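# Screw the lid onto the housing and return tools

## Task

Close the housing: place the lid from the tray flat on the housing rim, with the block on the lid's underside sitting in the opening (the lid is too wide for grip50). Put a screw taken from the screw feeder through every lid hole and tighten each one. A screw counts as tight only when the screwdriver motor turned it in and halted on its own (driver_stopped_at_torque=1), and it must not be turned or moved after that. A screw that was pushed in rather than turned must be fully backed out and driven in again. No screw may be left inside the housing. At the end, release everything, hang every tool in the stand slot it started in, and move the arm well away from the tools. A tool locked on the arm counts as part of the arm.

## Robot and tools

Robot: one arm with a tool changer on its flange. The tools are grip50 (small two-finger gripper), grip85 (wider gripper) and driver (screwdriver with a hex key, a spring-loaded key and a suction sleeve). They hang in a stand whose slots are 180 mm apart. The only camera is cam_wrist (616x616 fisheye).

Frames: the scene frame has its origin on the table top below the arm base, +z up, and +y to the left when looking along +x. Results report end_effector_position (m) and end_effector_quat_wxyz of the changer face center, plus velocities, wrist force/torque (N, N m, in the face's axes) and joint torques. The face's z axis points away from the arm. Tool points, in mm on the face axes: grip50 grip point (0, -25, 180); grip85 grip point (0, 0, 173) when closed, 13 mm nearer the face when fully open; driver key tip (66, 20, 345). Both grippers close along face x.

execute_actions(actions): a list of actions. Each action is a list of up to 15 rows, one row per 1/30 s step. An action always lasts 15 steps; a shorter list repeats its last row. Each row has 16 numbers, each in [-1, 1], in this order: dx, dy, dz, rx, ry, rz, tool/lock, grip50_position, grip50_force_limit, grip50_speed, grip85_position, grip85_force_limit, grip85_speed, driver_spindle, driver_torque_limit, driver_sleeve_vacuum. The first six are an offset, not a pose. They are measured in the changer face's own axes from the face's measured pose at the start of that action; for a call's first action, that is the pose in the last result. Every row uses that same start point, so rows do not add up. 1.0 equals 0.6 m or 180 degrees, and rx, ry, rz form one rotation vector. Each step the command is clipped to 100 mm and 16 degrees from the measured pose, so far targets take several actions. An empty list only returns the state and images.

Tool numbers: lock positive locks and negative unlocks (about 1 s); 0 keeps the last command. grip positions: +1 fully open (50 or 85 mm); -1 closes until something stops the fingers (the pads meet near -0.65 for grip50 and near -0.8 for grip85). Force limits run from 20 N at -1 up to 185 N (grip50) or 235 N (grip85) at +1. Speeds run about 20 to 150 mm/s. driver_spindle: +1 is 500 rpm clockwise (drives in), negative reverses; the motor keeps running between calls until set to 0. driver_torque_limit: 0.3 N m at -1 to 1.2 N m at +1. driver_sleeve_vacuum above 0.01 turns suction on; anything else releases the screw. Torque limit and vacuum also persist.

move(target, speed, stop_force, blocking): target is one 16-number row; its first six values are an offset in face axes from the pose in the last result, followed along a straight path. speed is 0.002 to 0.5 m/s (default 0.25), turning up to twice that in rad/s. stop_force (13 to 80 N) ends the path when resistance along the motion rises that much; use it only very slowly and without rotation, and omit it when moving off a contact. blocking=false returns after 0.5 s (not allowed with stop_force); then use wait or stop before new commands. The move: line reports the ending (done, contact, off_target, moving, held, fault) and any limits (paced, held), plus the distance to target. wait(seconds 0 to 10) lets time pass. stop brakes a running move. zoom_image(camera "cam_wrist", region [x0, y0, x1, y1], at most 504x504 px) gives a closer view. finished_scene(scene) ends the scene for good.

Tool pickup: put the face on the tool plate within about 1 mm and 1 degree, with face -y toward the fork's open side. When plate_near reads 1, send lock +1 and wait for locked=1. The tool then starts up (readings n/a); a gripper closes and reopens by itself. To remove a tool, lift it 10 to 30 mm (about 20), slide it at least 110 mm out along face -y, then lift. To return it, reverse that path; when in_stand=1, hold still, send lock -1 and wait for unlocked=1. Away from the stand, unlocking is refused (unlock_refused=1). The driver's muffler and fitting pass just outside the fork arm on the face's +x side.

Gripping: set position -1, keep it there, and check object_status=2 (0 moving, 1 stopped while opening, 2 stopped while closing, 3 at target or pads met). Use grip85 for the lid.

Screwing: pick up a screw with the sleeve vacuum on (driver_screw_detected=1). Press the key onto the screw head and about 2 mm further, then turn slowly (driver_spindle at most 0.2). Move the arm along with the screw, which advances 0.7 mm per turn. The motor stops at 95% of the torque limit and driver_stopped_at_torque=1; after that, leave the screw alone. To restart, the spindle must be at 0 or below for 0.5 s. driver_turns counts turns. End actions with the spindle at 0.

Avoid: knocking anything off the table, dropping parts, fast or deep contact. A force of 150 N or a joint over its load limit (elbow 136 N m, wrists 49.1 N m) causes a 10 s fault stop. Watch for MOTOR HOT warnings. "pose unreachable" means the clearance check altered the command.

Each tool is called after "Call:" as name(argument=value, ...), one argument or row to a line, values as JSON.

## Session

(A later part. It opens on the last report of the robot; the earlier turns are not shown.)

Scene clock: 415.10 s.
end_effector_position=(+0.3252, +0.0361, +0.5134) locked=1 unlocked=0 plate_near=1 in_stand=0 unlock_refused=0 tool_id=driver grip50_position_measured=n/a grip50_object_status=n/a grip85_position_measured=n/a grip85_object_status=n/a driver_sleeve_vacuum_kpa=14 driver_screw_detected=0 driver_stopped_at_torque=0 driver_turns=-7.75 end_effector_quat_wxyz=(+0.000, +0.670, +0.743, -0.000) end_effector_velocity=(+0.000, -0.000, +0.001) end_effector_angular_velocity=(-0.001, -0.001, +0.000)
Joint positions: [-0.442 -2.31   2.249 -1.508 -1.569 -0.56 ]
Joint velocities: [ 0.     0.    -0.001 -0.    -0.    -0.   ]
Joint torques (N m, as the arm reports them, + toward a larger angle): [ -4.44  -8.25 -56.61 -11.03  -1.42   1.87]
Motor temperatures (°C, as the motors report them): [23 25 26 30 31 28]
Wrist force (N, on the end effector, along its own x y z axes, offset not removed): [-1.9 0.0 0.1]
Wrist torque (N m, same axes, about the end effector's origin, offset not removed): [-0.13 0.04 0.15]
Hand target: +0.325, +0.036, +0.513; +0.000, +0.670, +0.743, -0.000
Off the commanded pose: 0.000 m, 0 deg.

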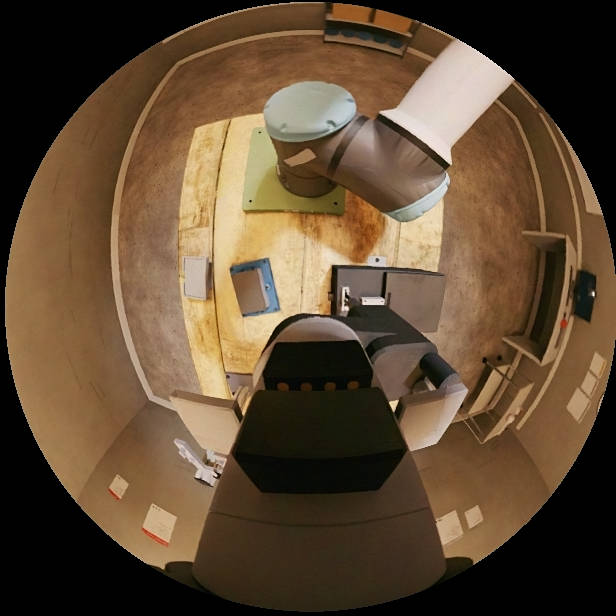

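Call:
execute_actions(
  actions=[
    [[0,0,-0.005,0,0,0,0,0,0,0,0,0,0,0,0,1]],
    [[-0.0028,-0.0062,0,0,0,0,0,0,0,0,0,0,0,0,0,1]],
    [[0,0,0,0,0,0,0,0,0,0,0,0,0,0,0,1]],
    [[0,0,0.003,0,0,0,0,0,0,0,0,0,0,-0.06,0,1]],
    [[0,0,0.003,0,0,0,0,0,0,0,0,0,0,-0.06,0,1]],
    [[0,0,0,0,0,0,0,0,0,0,0,0,0,0,0,1]],
  ],
)

Call:
zoom_image(
  camera="cam_wrist",
  region=[328,280,358,310],
)

Scene clock: 434.80 s.
end_effector_position=(+0.3217, +0.0341, +0.5128) locked=1 unlocked=0 plate_near=1 in_stand=0 unlock_refused=0 tool_id=driver grip50_position_measured=n/a grip50_object_status=n/a grip85_position_measured=n/a grip85_object_status=n/a driver_sleeve_vacuum_kpa=14 driver_screw_detected=0 driver_stopped_at_torque=0 driver_turns=-8.25 end_effector_quat_wxyz=(+0.000, +0.670, +0.743, -0.000) end_effector_velocity=(-0.000, +0.000, +0.000) end_effector_angular_velocity=(+0.000, +0.000, +0.001)
Joint positions: [-0.455 -2.32   2.253 -1.502 -1.569 -0.572]
Joint velocities: [-0.    -0.    -0.     0.001 -0.    -0.001]
Joint torques (N m, as the arm reports them, + toward a larger angle): [ -6.6   -3.79 -53.72 -10.15   0.     0.77]
Motor temperatures (°C, as the motors report them): [23 25 26 30 31 28]
Wrist force (N, on the end effector, along its own x y z axes, offset not removed): [3.7 -4.6 -1.9]
Wrist torque (N m, same axes, about the end effector's origin, offset not removed): [-0.73 0.11 0.09]
Hand target: +0.322, +0.034, +0.513; +0.000, +0.670, +0.743, -0.000
Off the commanded pose: 0.000 m, 0 deg.

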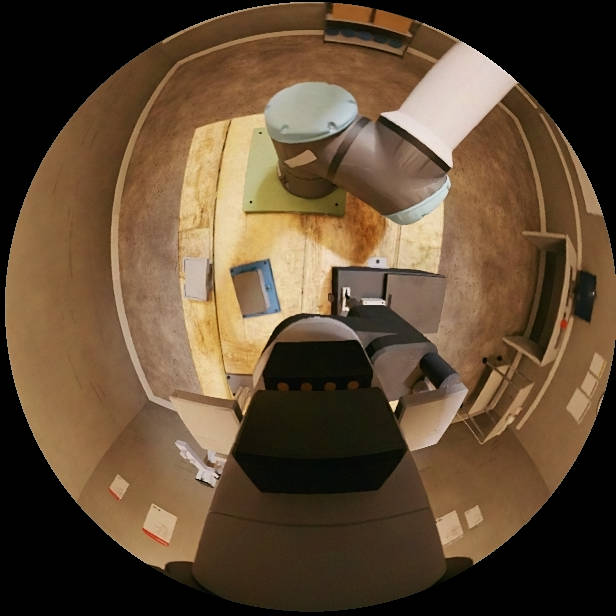

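Region (328, 280, 358, 310) of cam_wrist's 616x616 image, scaled by 16.800, with more detail than that image has.

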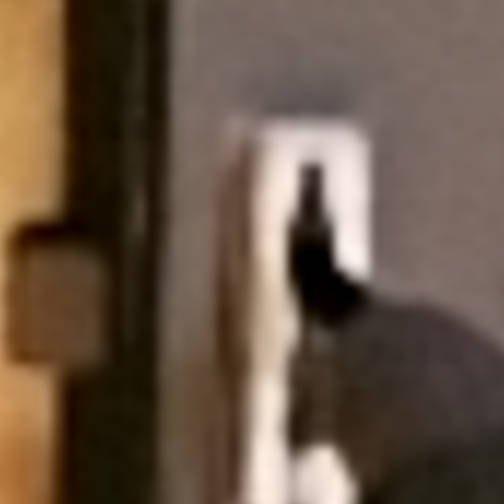

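Call:
execute_actions(
  actions=[
    [[0,0,-0.009,0,0,0,0,0,0,0,0,0,0,0,0,1]],
    [[0,0,0,0,0,0,0,0,0,0,0,0,0,0,0,1]],
    [[0,-0.004,0,0,0,0,0,0,0,0,0,0,0,0,0,1]],
    [[0,0,0,0,0,0,0,0,0,0,0,0,0,0,0,1]],
    [[0,0,0.004,0,0,0,0,0,0,0,0,0,0,0,0,1]],
    [[0,0,0.002,0,0,0,0,0,0,0,0,0,0,-0.06,0,1]],
    [[0,0,0.002,0,0,0,0,0,0,0,0,0,0,-0.06,0,1]],
    [[0,0,0,0,0,0,0,0,0,0,0,0,0,0,0,1]],
  ],
)

Call:
zoom_image(
  camera="cam_wrist",
  region=[328,280,358,310],
)

Scene clock: 447.70 s.
end_effector_position=(+0.3194, +0.0338, +0.5134) locked=1 unlocked=0 plate_near=1 in_stand=0 unlock_refused=0 tool_id=driver grip50_position_measured=n/a grip50_object_status=n/a grip85_position_measured=n/a grip85_object_status=n/a driver_sleeve_vacuum_kpa=15 driver_screw_detected=0 driver_stopped_at_torque=0 driver_turns=-8.75 end_effector_quat_wxyz=(+0.000, +0.670, +0.743, -0.000) end_effector_velocity=(-0.000, -0.000, +0.000) end_effector_angular_velocity=(-0.000, +0.000, +0.000)
Joint positions: [-0.459 -2.326  2.253 -1.497 -1.569 -0.577]
Joint velocities: [-0. -0. -0.  0. -0. -0.]
Joint torques (N m, as the arm reports them, + toward a larger angle): [-10.78  -5.61 -54.96 -12.4   -0.82  -0.08]
Motor temperatures (°C, as the motors report them): [23 25 26 30 31 28]
Wrist force (N, on the end effector, along its own x y z axes, offset not removed): [4.7 -2.0 1.5]
Wrist torque (N m, same axes, about the end effector's origin, offset not removed): [-0.35 2.08 -0.07]
Hand target: +0.319, +0.034, +0.513; +0.000, +0.670, +0.743, -0.000
Off the commanded pose: 0.000 m, 0 deg.

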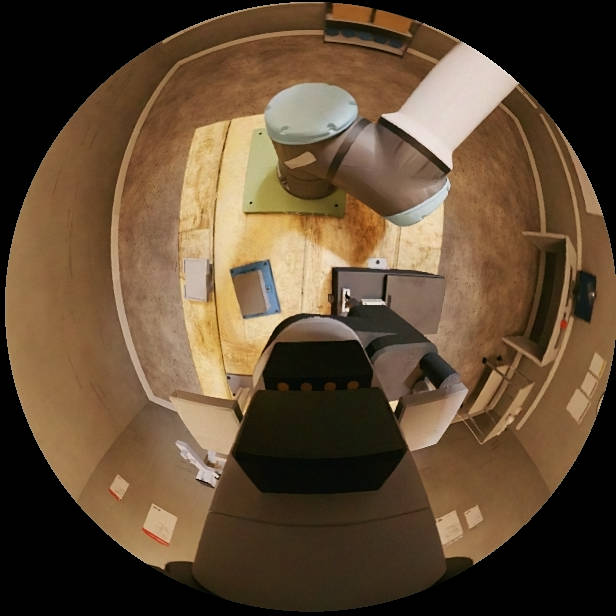

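Region (328, 280, 358, 310) of cam_wrist's 616x616 image, scaled by 16.800, with more detail than that image has.

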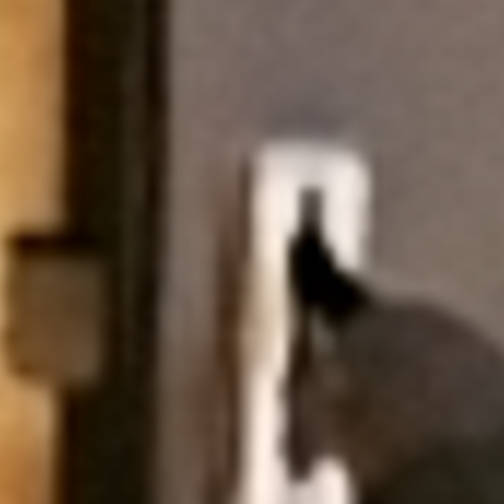

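Engaged, wanting +x.

Call:
execute_actions(
  actions=[
    [[0.0009,0,0,0,0,0,0,0,0,0,0,0,0,-0.06,0,1]],
    [[0,0,0.001,0,0,0,0,0,0,0,0,0,0,-0.06,0,1]],
    [[0,0,0,0,0,0,0,0,0,0,0,0,0,0,0,1]],
  ],
)

Scene clock: 456.00 s.
end_effector_position=(+0.3193, +0.0343, +0.5128) locked=1 unlocked=0 plate_near=1 in_stand=0 unlock_refused=0 tool_id=driver grip50_position_measured=n/a grip50_object_status=n/a grip85_position_measured=n/a grip85_object_status=n/a driver_sleeve_vacuum_kpa=29 driver_screw_detected=0 driver_stopped_at_torque=0 driver_turns=-9.25 end_effector_quat_wxyz=(+0.000, +0.670, +0.743, -0.000) end_effector_velocity=(-0.000, +0.000, -0.000) end_effector_angular_velocity=(-0.000, -0.000, +0.001)
Joint positions: [-0.458 -2.326  2.254 -1.498 -1.569 -0.575]
Joint velocities: [ 0.    -0.     0.    -0.    -0.    -0.001]
Joint torques (N m, as the arm reports them, + toward a larger angle): [ 17.47  -4.67 -54.28 -11.95   0.12   1.6 ]
Motor temperatures (°C, as the motors report them): [23 25 26 30 31 28]
Wrist force (N, on the end effector, along its own x y z axes, offset not removed): [3.4 -0.4 -4.5]
Wrist torque (N m, same axes, about the end effector's origin, offset not removed): [-0.20 1.45 0.06]
Hand target: +0.319, +0.034, +0.513; +0.000, +0.670, +0.743, -0.000
Off the commanded pose: 0.000 m, 0 deg.

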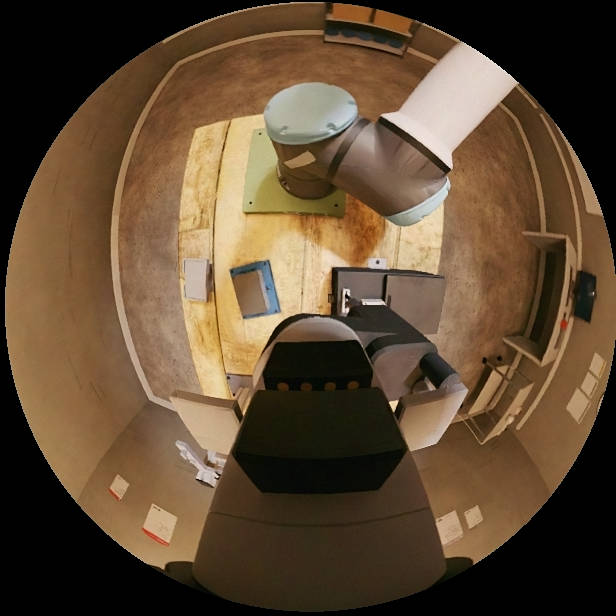

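Call:
execute_actions(
  actions=[
    [[0.0009,0,0,0,0,0,0,0,0,0,0,0,0,-0.06,0,1]],
    [[0,0,0,0,0,0,0,0,0,0,0,0,0,0,0,1]],
  ],
)

Call:
zoom_image(
  camera="cam_wrist",
  region=[328,280,358,310],
)

Call:
move(
  target=[0,0,-0.055,0,0,0,0,0,0,0,0,0,0,0,0,1],
  speed=0.03,
)

Scene clock: 464.00 s.
end_effector_position=(+0.3193, +0.0349, +0.5128) locked=1 unlocked=0 plate_near=1 in_stand=0 unlock_refused=0 tool_id=driver grip50_position_measured=n/a grip50_object_status=n/a grip85_position_measured=n/a grip85_object_status=n/a driver_sleeve_vacuum_kpa=39 driver_screw_detected=1 driver_stopped_at_torque=0 driver_turns=-9.50 end_effector_quat_wxyz=(+0.000, +0.670, +0.743, -0.000) end_effector_velocity=(+0.000, +0.000, -0.000) end_effector_angular_velocity=(+0.001, -0.001, -0.001)
Joint positions: [-0.456 -2.326  2.254 -1.498 -1.569 -0.574]
Joint velocities: [ 0.     0.     0.    -0.001  0.001  0.001]
Joint torques (N m, as the arm reports them, + toward a larger angle): [ 16.38  -5.43 -58.86 -11.76  -0.29   1.69]
Motor temperatures (°C, as the motors report them): [23 25 26 30 31 28]
Wrist force (N, on the end effector, along its own x y z axes, offset not removed): [4.4 -1.6 -2.7]
Wrist torque (N m, same axes, about the end effector's origin, offset not removed): [-0.41 0.62 0.10]
Hand target: +0.319, +0.035, +0.513; +0.000, +0.670, +0.743, -0.000
Off the commanded pose: 0.000 m, 0 deg.

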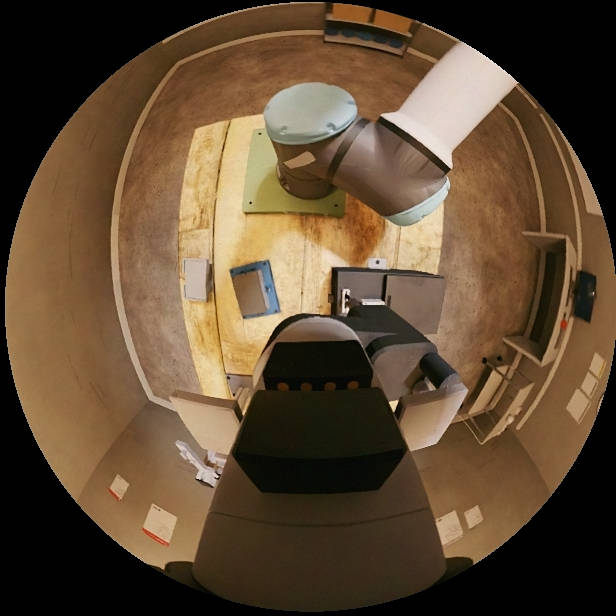

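Region (328, 280, 358, 310) of cam_wrist's 616x616 image, scaled by 16.800, with more detail than that image has.

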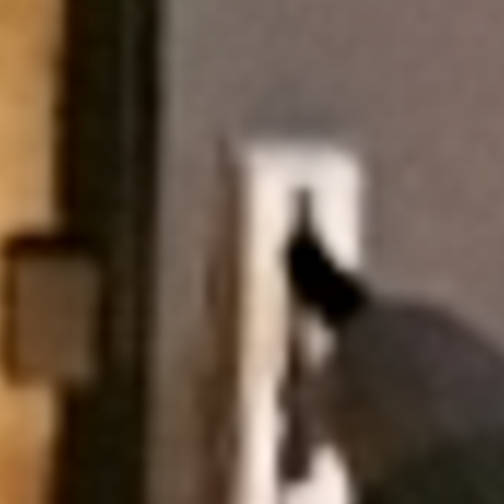

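Scene clock: 465.43 s.
end_effector_position=(+0.3192, +0.0349, +0.5456) locked=1 unlocked=0 plate_near=1 in_stand=0 unlock_refused=0 tool_id=driver grip50_position_measured=n/a grip50_object_status=n/a grip85_position_measured=n/a grip85_object_status=n/a driver_sleeve_vacuum_kpa=39 driver_screw_detected=1 driver_stopped_at_torque=0 driver_turns=-9.50 end_effector_quat_wxyz=(+0.000, +0.670, +0.743, -0.000) end_effector_velocity=(-0.000, -0.000, +0.002) end_effector_angular_velocity=(-0.000, +0.001, -0.000)
Joint positions: [-0.456 -2.319  2.195 -1.445 -1.569 -0.574]
Joint velocities: [-0.001  0.    -0.003  0.004 -0.    -0.001]
Joint torques (N m, as the arm reports them, + toward a larger angle): [-17.48  18.7  -72.16  -5.27  -0.56  -1.7 ]
Motor temperatures (°C, as the motors report them): [23 25 26 30 31 28]
Wrist force (N, on the end effector, along its own x y z axes, offset not removed): [1.6 -3.4 -0.5]
Wrist torque (N m, same axes, about the end effector's origin, offset not removed): [-0.48 -0.30 0.07]
Hand target: +0.319, +0.035, +0.546; +0.000, +0.670, +0.743, -0.000
Off the commanded pose: 0.000 m, 0 deg.
move: done

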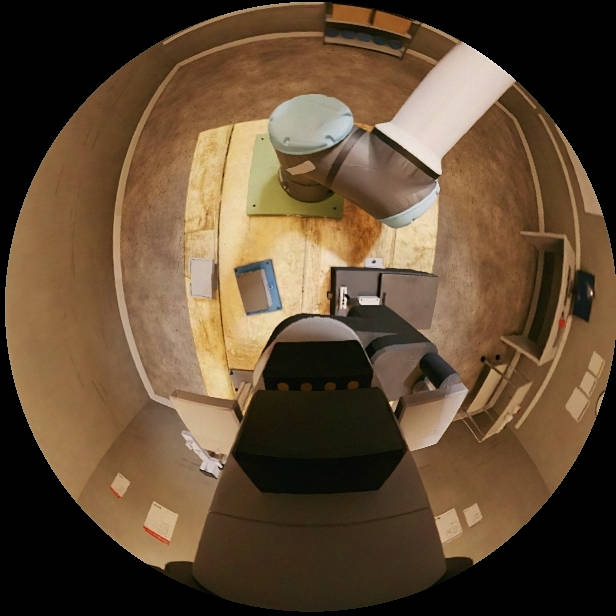

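Call:
move(
  target=[-0.482,-0.0705,0,0,0,0,0,0,0,0,0,0,0,0,0,1],
  speed=0.15,
)

Call:
move(
  target=[0,0,0.1958,0,0,0,0,0,0,0,0,0,0,0,0,1],
  speed=0.06,
)

Call:
zoom_image(
  camera="cam_wrist",
  region=[328,280,358,310],
)

Scene clock: 474.87 s.
end_effector_position=(+0.3072, -0.2571, +0.5458) locked=1 unlocked=0 plate_near=1 in_stand=0 unlock_refused=0 tool_id=driver grip50_position_measured=n/a grip50_object_status=n/a grip85_position_measured=n/a grip85_object_status=n/a driver_sleeve_vacuum_kpa=39 driver_screw_detected=1 driver_stopped_at_torque=0 driver_turns=-9.50 end_effector_quat_wxyz=(+0.000, +0.670, +0.743, +0.000) end_effector_velocity=(-0.000, -0.002, -0.000) end_effector_angular_velocity=(+0.000, +0.000, -0.000)
Joint positions: [-1.134 -2.137  2.133 -1.564 -1.57  -1.251]
Joint velocities: [-0.003  0.003 -0.001 -0.001 -0.    -0.002]
Joint torques (N m, as the arm reports them, + toward a larger angle): [-15.61  -0.76 -71.01 -11.05   3.01  -1.86]
Motor temperatures (°C, as the motors report them): [23 25 26 30 31 28]
Wrist force (N, on the end effector, along its own x y z axes, offset not removed): [-0.2 -2.8 -0.4]
Wrist torque (N m, same axes, about the end effector's origin, offset not removed): [-0.37 -0.08 0.09]
Hand target: +0.307, -0.257, +0.546; +0.000, +0.670, +0.743, +0.000
Off the commanded pose: 0.000 m, 0 deg.
move: done

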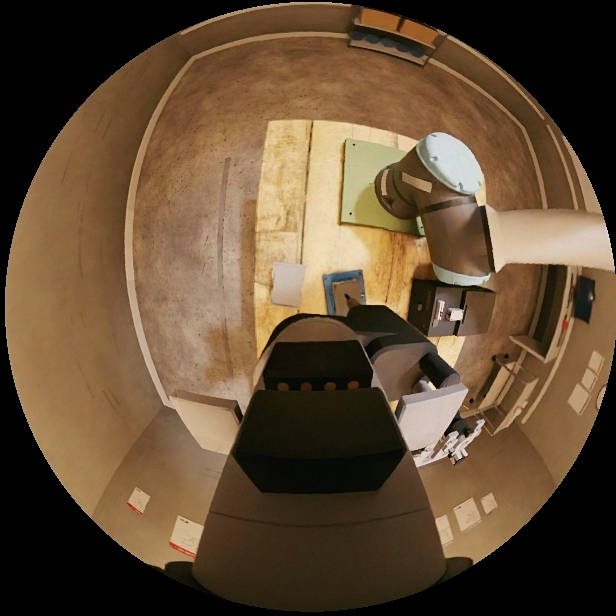

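Scene clock: 477.23 s.
end_effector_position=(+0.3073, -0.2571, +0.4285) locked=1 unlocked=0 plate_near=1 in_stand=0 unlock_refused=0 tool_id=driver grip50_position_measured=n/a grip50_object_status=n/a grip85_position_measured=n/a grip85_object_status=n/a driver_sleeve_vacuum_kpa=39 driver_screw_detected=1 driver_stopped_at_torque=0 driver_turns=-9.50 end_effector_quat_wxyz=(+0.000, +0.670, +0.743, +0.000) end_effector_velocity=(-0.000, -0.000, -0.002) end_effector_angular_velocity=(+0.000, +0.000, -0.000)
Joint positions: [-1.133 -2.112  2.329 -1.785 -1.57  -1.251]
Joint velocities: [-0.     0.001  0.003 -0.004 -0.    -0.   ]
Joint torques (N m, as the arm reports them, + toward a larger angle): [ 20.19   2.81 -53.93 -10.87   2.54   2.16]
Motor temperatures (°C, as the motors report them): [23 25 26 30 31 28]
Wrist force (N, on the end effector, along its own x y z axes, offset not removed): [-3.1 -3.7 -3.0]
Wrist torque (N m, same axes, about the end effector's origin, offset not removed): [-0.45 0.10 0.10]
Hand target: +0.307, -0.257, +0.428; +0.000, +0.670, +0.743, +0.000
Off the commanded pose: 0.000 m, 0 deg.
move: done

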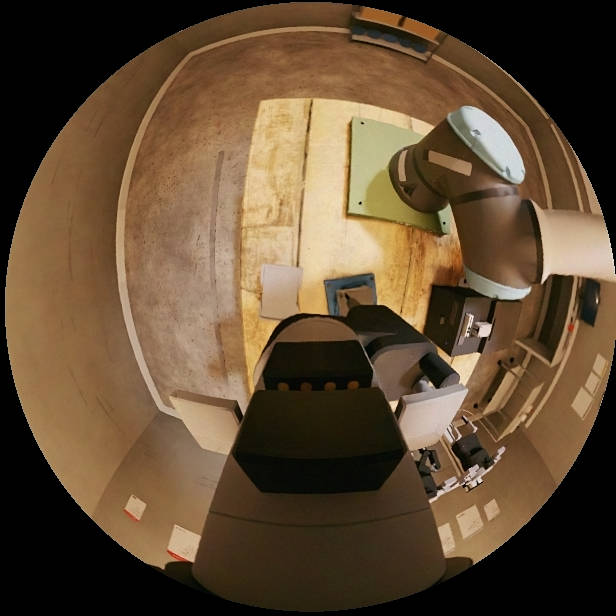

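Region (328, 280, 358, 310) of cam_wrist's 616x616 image, scaled by 16.800, with more detail than that image has.

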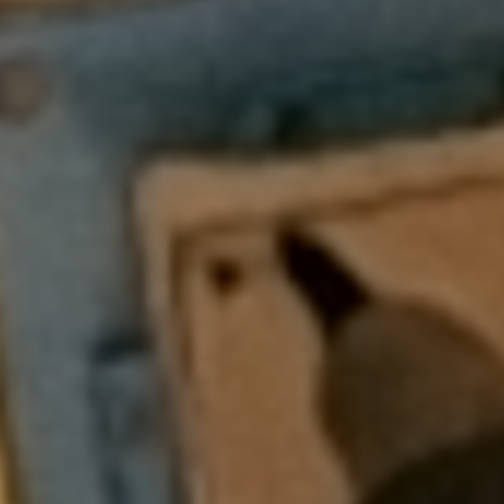

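Call:
move(
  target=[-0.0138,0.0086,0,0,0,0,0,0,0,0,0,0,0,0,0,1],
  speed=0.01,
)

Call:
zoom_image(
  camera="cam_wrist",
  region=[328,280,358,310],
)

Call:
move(
  target=[0,0,0.012,0,0,0,0,0,0,0,0,0,0,0,0,1],
  speed=0.003,
)

Call:
zoom_image(
  camera="cam_wrist",
  region=[328,280,358,310],
)

Scene clock: 492.03 s.
end_effector_position=(+0.3132, -0.2647, +0.4285) locked=1 unlocked=0 plate_near=1 in_stand=0 unlock_refused=0 tool_id=driver grip50_position_measured=n/a grip50_object_status=n/a grip85_position_measured=n/a grip85_object_status=n/a driver_sleeve_vacuum_kpa=39 driver_screw_detected=1 driver_stopped_at_torque=0 driver_turns=-9.50 end_effector_quat_wxyz=(+0.000, +0.670, +0.743, +0.000) end_effector_velocity=(+0.001, -0.002, +0.000) end_effector_angular_velocity=(-0.000, +0.000, -0.000)
Joint positions: [-1.127 -2.089  2.319 -1.798 -1.57  -1.245]
Joint velocities: [ 0.001  0.004 -0.002 -0.003 -0.001  0.001]
Joint torques (N m, as the arm reports them, + toward a larger angle): [ 17.63  -0.21 -70.11 -10.84   0.13   2.09]
Motor temperatures (°C, as the motors report them): [23 25 26 30 31 28]
Wrist force (N, on the end effector, along its own x y z axes, offset not removed): [-0.5 -4.4 -0.7]
Wrist torque (N m, same axes, about the end effector's origin, offset not removed): [-0.52 -0.13 0.13]
Hand target: +0.313, -0.265, +0.428; +0.000, +0.670, +0.743, +0.000
Off the commanded pose: 0.000 m, 0 deg.
move: done

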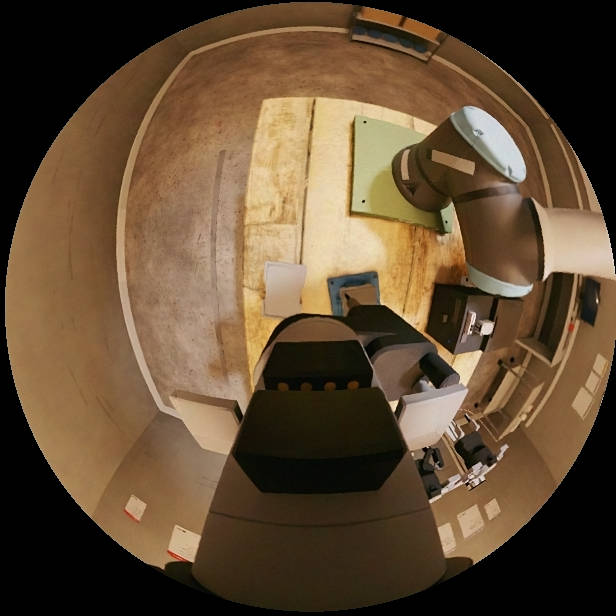

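Region (328, 280, 358, 310) of cam_wrist's 616x616 image, scaled by 16.800, with more detail than that image has.

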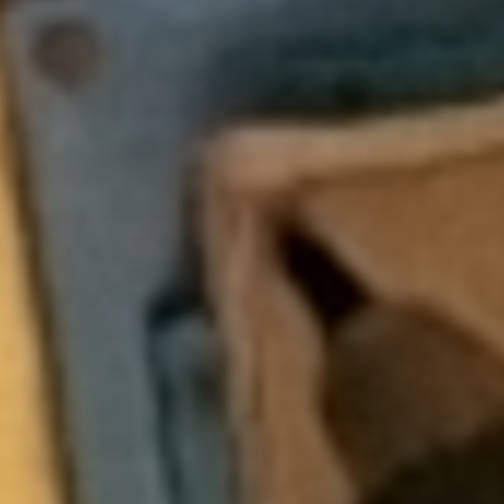

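Scene clock: 494.67 s.
end_effector_position=(+0.3132, -0.2647, +0.4213) locked=1 unlocked=0 plate_near=1 in_stand=0 unlock_refused=0 tool_id=driver grip50_position_measured=n/a grip50_object_status=n/a grip85_position_measured=n/a grip85_object_status=n/a driver_sleeve_vacuum_kpa=39 driver_screw_detected=1 driver_stopped_at_torque=0 driver_turns=-9.50 end_effector_quat_wxyz=(+0.000, +0.670, +0.743, +0.000) end_effector_velocity=(+0.000, -0.000, -0.000) end_effector_angular_velocity=(-0.000, -0.001, -0.001)
Joint positions: [-1.127 -2.085  2.33  -1.813 -1.57  -1.245]
Joint velocities: [ 0.     0.     0.001 -0.001  0.     0.001]
Joint torques (N m, as the arm reports them, + toward a larger angle): [  6.53   0.13 -49.23 -11.17   0.48  -1.15]
Motor temperatures (°C, as the motors report them): [23 25 26 30 31 28]
Wrist force (N, on the end effector, along its own x y z axes, offset not removed): [0.4 -4.9 -8.5]
Wrist torque (N m, same axes, about the end effector's origin, offset not removed): [-0.67 0.31 0.16]
Hand target: +0.313, -0.265, +0.421; +0.000, +0.670, +0.743, +0.000
Off the commanded pose: 0.000 m, 0 deg.
move: done

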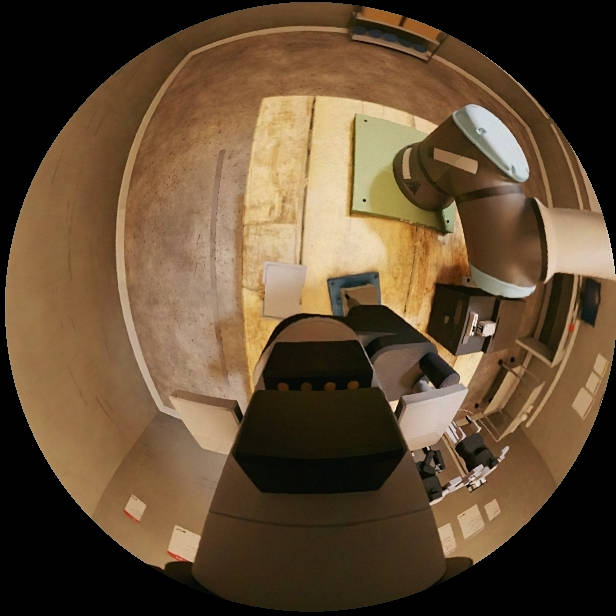

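Region (328, 280, 358, 310) of cam_wrist's 616x616 image, scaled by 16.800, with more detail than that image has.

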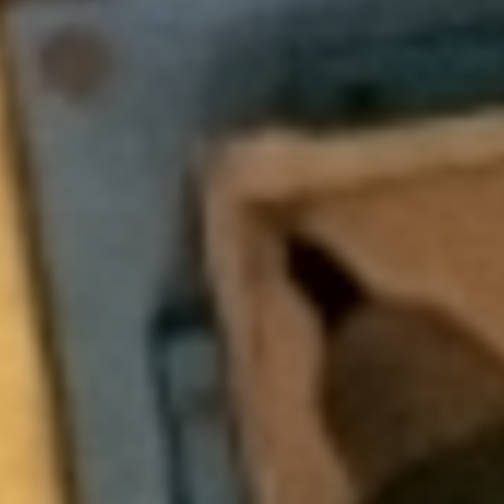

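Call:
execute_actions(
  actions=[
    [[0,0,-0.004,0,0,0,0,0,0,0,0,0,0,0,0,1]],
    [[0,0,0,0,0,0,0,0,0,0,0,0,0,0,0,1]],
  ],
)

Call:
wait(
  seconds=0.3,
)

Call:
execute_actions(
  actions=[
    [[0,0,-0.003,0,0,0,0,0,0,0,0,0,0,0,0,1]],
    [[0,0,0,0,0,0,0,0,0,0,0,0,0,0,0,1]],
  ],
)

Call:
wait(
  seconds=0.3,
)

Scene clock: 506.10 s.
end_effector_position=(+0.3132, -0.2647, +0.4237) locked=1 unlocked=0 plate_near=1 in_stand=0 unlock_refused=0 tool_id=driver grip50_position_measured=n/a grip50_object_status=n/a grip85_position_measured=n/a grip85_object_status=n/a driver_sleeve_vacuum_kpa=39 driver_screw_detected=1 driver_stopped_at_torque=0 driver_turns=-9.50 end_effector_quat_wxyz=(+0.000, +0.670, +0.743, +0.000) end_effector_velocity=(+0.000, -0.000, +0.000) end_effector_angular_velocity=(-0.000, -0.001, -0.000)
Joint positions: [-1.127 -2.086  2.327 -1.808 -1.57  -1.245]
Joint velocities: [-0.    -0.    -0.    -0.     0.001  0.   ]
Joint torques (N m, as the arm reports them, + toward a larger angle): [  5.81 -22.94 -65.42  -4.74  -0.28  -1.86]
Motor temperatures (°C, as the motors report them): [23 25 26 30 31 28]
Wrist force (N, on the end effector, along its own x y z axes, offset not removed): [-0.2 -1.5 -1.2]
Wrist torque (N m, same axes, about the end effector's origin, offset not removed): [-0.23 0.11 0.10]
Hand target: +0.313, -0.265, +0.424; +0.000, +0.670, +0.743, +0.000
Off the commanded pose: 0.000 m, 0 deg.

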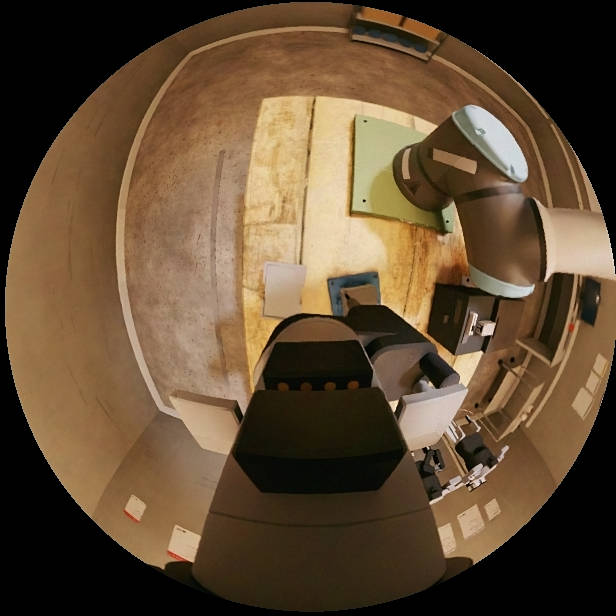

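Scene clock: 506.40 s.
end_effector_position=(+0.3132, -0.2647, +0.4237) locked=1 unlocked=0 plate_near=1 in_stand=0 unlock_refused=0 tool_id=driver grip50_position_measured=n/a grip50_object_status=n/a grip85_position_measured=n/a grip85_object_status=n/a driver_sleeve_vacuum_kpa=39 driver_screw_detected=1 driver_stopped_at_torque=0 driver_turns=-9.50 end_effector_quat_wxyz=(+0.000, +0.670, +0.743, +0.000) end_effector_velocity=(+0.000, -0.000, +0.000) end_effector_angular_velocity=(-0.000, -0.001, +0.000)
Joint positions: [-1.127 -2.086  2.327 -1.808 -1.57  -1.245]
Joint velocities: [ 0.    -0.    -0.001 -0.     0.001 -0.   ]
Joint torques (N m, as the arm reports them, + toward a larger angle): [  1.46 -21.96 -63.39  -5.36   0.28  -1.44]
Motor temperatures (°C, as the motors report them): [23 25 26 30 31 28]
Wrist force (N, on the end effector, along its own x y z axes, offset not removed): [-2.4 -3.6 -3.9]
Wrist torque (N m, same axes, about the end effector's origin, offset not removed): [-0.42 0.48 0.03]
Hand target: +0.313, -0.265, +0.424; +0.000, +0.670, +0.743, +0.000
Off the commanded pose: 0.000 m, 0 deg.
wait: 0.30 s; at rest by 0.17 s

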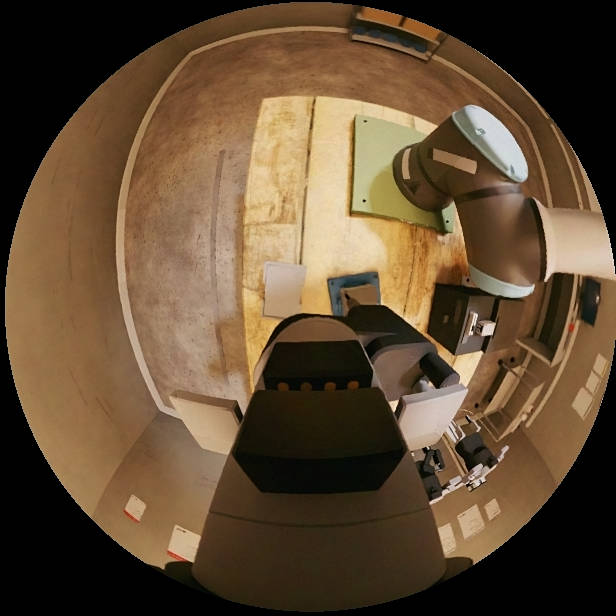

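Scene clock: 507.40 s.
end_effector_position=(+0.3132, -0.2647, +0.4255) locked=1 unlocked=0 plate_near=1 in_stand=0 unlock_refused=0 tool_id=driver grip50_position_measured=n/a grip50_object_status=n/a grip85_position_measured=n/a grip85_object_status=n/a driver_sleeve_vacuum_kpa=39 driver_screw_detected=1 driver_stopped_at_torque=0 driver_turns=-9.50 end_effector_quat_wxyz=(+0.000, +0.670, +0.743, +0.000) end_effector_velocity=(-0.000, +0.000, -0.000) end_effector_angular_velocity=(+0.000, +0.001, +0.000)
Joint positions: [-1.127 -2.087  2.324 -1.804 -1.57  -1.245]
Joint velocities: [ 0.    -0.     0.     0.    -0.001 -0.   ]
Joint torques (N m, as the arm reports them, + toward a larger angle): [  3.43 -25.07 -69.44  -4.9   -0.05  -1.75]
Motor temperatures (°C, as the motors report them): [23 25 26 30 31 28]
Wrist force (N, on the end effector, along its own x y z axes, offset not removed): [-0.2 -7.1 -1.6]
Wrist torque (N m, same axes, about the end effector's origin, offset not removed): [-0.62 -0.03 0.17]
Hand target: +0.313, -0.265, +0.425; +0.000, +0.670, +0.743, +0.000
Off the commanded pose: 0.000 m, 0 deg.

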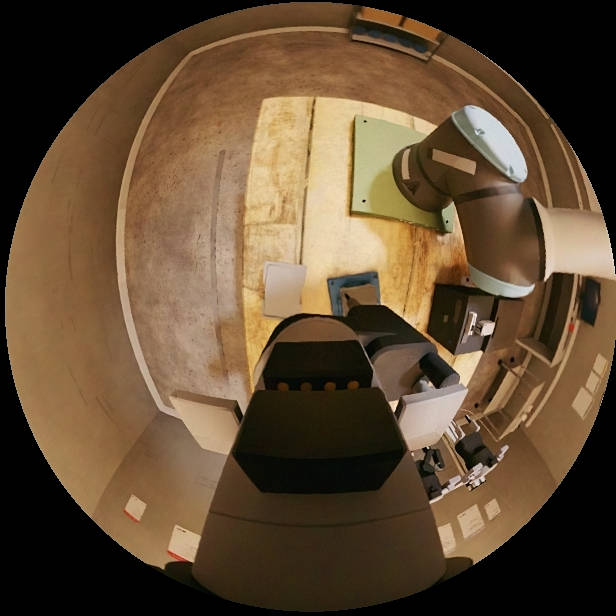

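Scene clock: 507.70 s.
end_effector_position=(+0.3132, -0.2647, +0.4255) locked=1 unlocked=0 plate_near=1 in_stand=0 unlock_refused=0 tool_id=driver grip50_position_measured=n/a grip50_object_status=n/a grip85_position_measured=n/a grip85_object_status=n/a driver_sleeve_vacuum_kpa=39 driver_screw_detected=1 driver_stopped_at_torque=0 driver_turns=-9.50 end_effector_quat_wxyz=(+0.000, +0.670, +0.743, +0.000) end_effector_velocity=(-0.000, +0.000, -0.000) end_effector_angular_velocity=(+0.000, +0.000, +0.000)
Joint positions: [-1.127 -2.087  2.324 -1.804 -1.57  -1.245]
Joint velocities: [-0.    -0.     0.    -0.    -0.    -0.001]
Joint torques (N m, as the arm reports them, + toward a larger angle): [  4.71 -23.83 -67.23  -5.15   0.    -1.95]
Motor temperatures (°C, as the motors report them): [23 25 26 30 31 28]
Wrist force (N, on the end effector, along its own x y z axes, offset not removed): [1.1 -4.3 0.2]
Wrist torque (N m, same axes, about the end effector's origin, offset not removed): [-0.55 -0.09 0.11]
Hand target: +0.313, -0.265, +0.425; +0.000, +0.670, +0.743, +0.000
Off the commanded pose: 0.000 m, 0 deg.
wait: 0.30 s; at rest by 0.17 s

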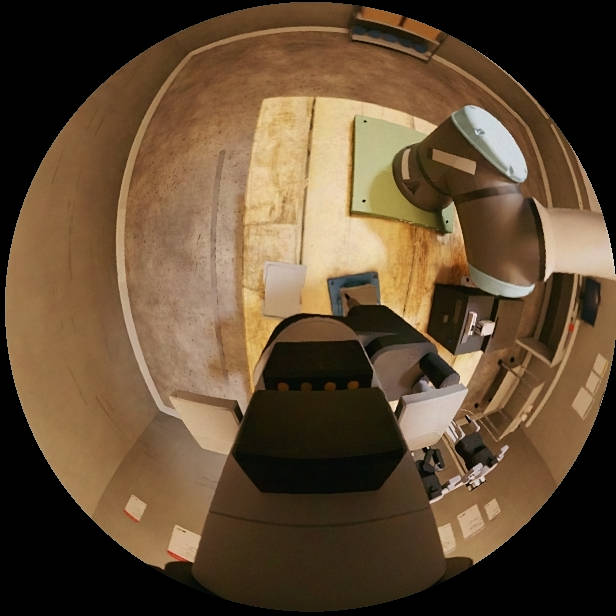

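Call:
execute_actions(
  actions=[
    [[0,0,-0.001,0,0,0,0,0,0,0,0,0,0,0,0,1]],
    [[0.01,0,0,0,0,0,0,0,0,0,0,0,0,0,0,1]],
    [[0,0,0,0,0,0,0,0,0,0,0,0,0,0,0,1]],
  ],
)

Call:
zoom_image(
  camera="cam_wrist",
  region=[328,280,358,310],
)

Call:
execute_actions(
  actions=[
    [[-0.01,0.01,0,0,0,0,0,0,0,0,0,0,0,0,0,1]],
    [[0,0,0,0,0,0,0,0,0,0,0,0,0,0,0,1]],
  ],
)

Call:
zoom_image(
  camera="cam_wrist",
  region=[328,280,358,310],
)

Scene clock: 518.70 s.
end_effector_position=(+0.3126, -0.2588, +0.4260) locked=1 unlocked=0 plate_near=1 in_stand=0 unlock_refused=0 tool_id=driver grip50_position_measured=n/a grip50_object_status=n/a grip85_position_measured=n/a grip85_object_status=n/a driver_sleeve_vacuum_kpa=39 driver_screw_detected=1 driver_stopped_at_torque=0 driver_turns=-9.50 end_effector_quat_wxyz=(+0.000, +0.670, +0.743, +0.000) end_effector_velocity=(+0.000, -0.000, +0.000) end_effector_angular_velocity=(-0.001, -0.001, +0.001)
Joint positions: [-1.122 -2.098  2.327 -1.797 -1.57  -1.24 ]
Joint velocities: [ 0.     0.    -0.001 -0.001  0.001 -0.   ]
Joint torques (N m, as the arm reports them, + toward a larger angle): [ 14.18 -16.58 -55.37  -4.85   0.82   1.27]
Motor temperatures (°C, as the motors report them): [23 25 26 30 31 28]
Wrist force (N, on the end effector, along its own x y z axes, offset not removed): [-0.6 -3.3 2.0]
Wrist torque (N m, same axes, about the end effector's origin, offset not removed): [-0.31 -0.05 0.08]
Hand target: +0.313, -0.259, +0.426; +0.000, +0.670, +0.743, +0.000
Off the commanded pose: 0.000 m, 0 deg.

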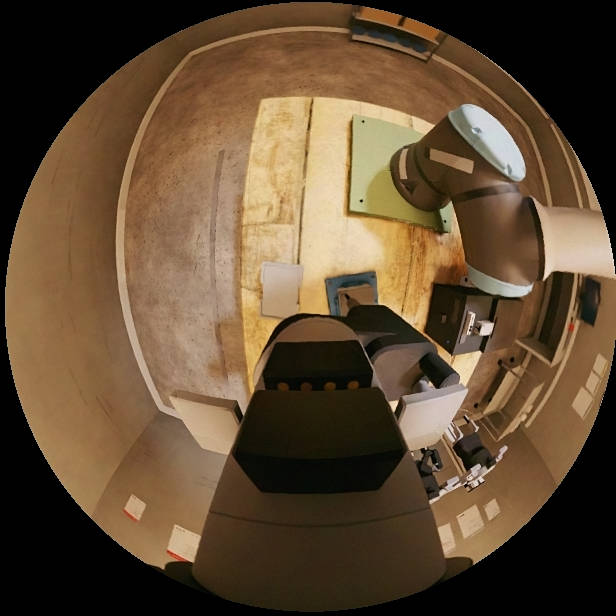

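Region (328, 280, 358, 310) of cam_wrist's 616x616 image, scaled by 16.800, with more detail than that image has.

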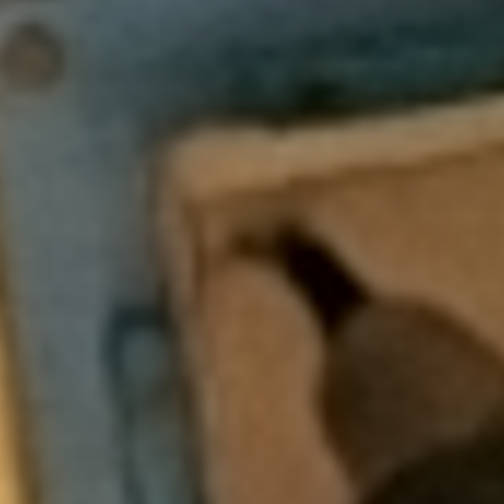

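Scene clock: 519.70 s.
end_effector_position=(+0.3191, -0.2641, +0.4261) locked=1 unlocked=0 plate_near=1 in_stand=0 unlock_refused=0 tool_id=driver grip50_position_measured=n/a grip50_object_status=n/a grip85_position_measured=n/a grip85_object_status=n/a driver_sleeve_vacuum_kpa=39 driver_screw_detected=1 driver_stopped_at_torque=0 driver_turns=-9.50 end_effector_quat_wxyz=(+0.000, +0.670, +0.743, +0.000) end_effector_velocity=(+0.000, +0.000, -0.000) end_effector_angular_velocity=(+0.001, -0.000, +0.001)
Joint positions: [-1.112 -2.078  2.318 -1.808 -1.57  -1.23 ]
Joint velocities: [ 0.    -0.     0.001 -0.     0.001 -0.   ]
Joint torques (N m, as the arm reports them, + toward a larger angle): [ 13.56 -19.41 -66.06  -9.77   2.56   1.  ]
Motor temperatures (°C, as the motors report them): [23 25 26 30 31 28]
Wrist force (N, on the end effector, along its own x y z axes, offset not removed): [0.2 -2.1 -0.3]
Wrist torque (N m, same axes, about the end effector's origin, offset not removed): [-0.32 -0.13 0.10]
Hand target: +0.319, -0.264, +0.426; +0.000, +0.670, +0.743, +0.000
Off the commanded pose: 0.000 m, 0 deg.

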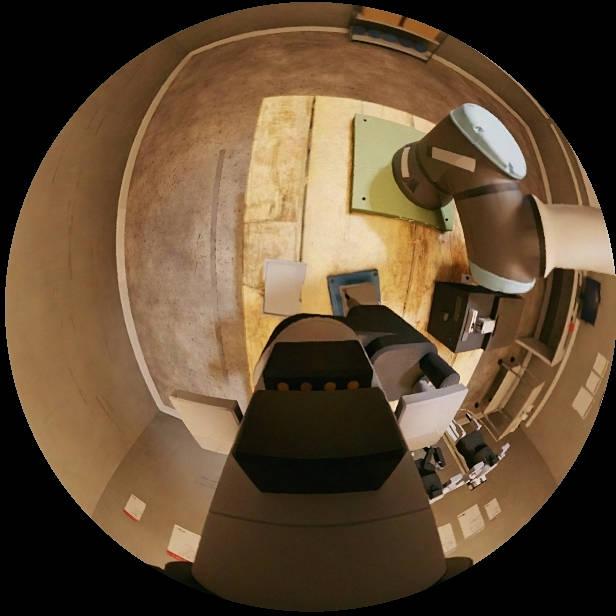

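Region (328, 280, 358, 310) of cam_wrist's 616x616 image, scaled by 16.800, with more detail than that image has.

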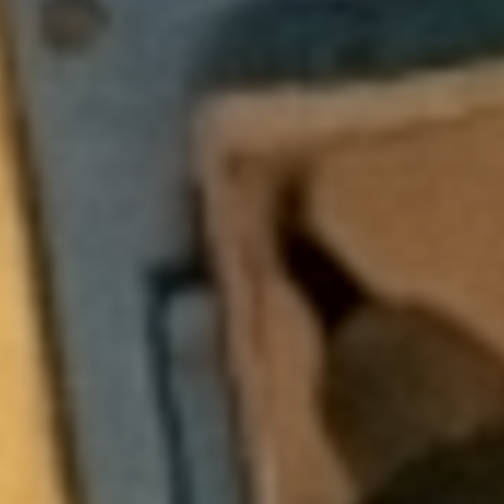

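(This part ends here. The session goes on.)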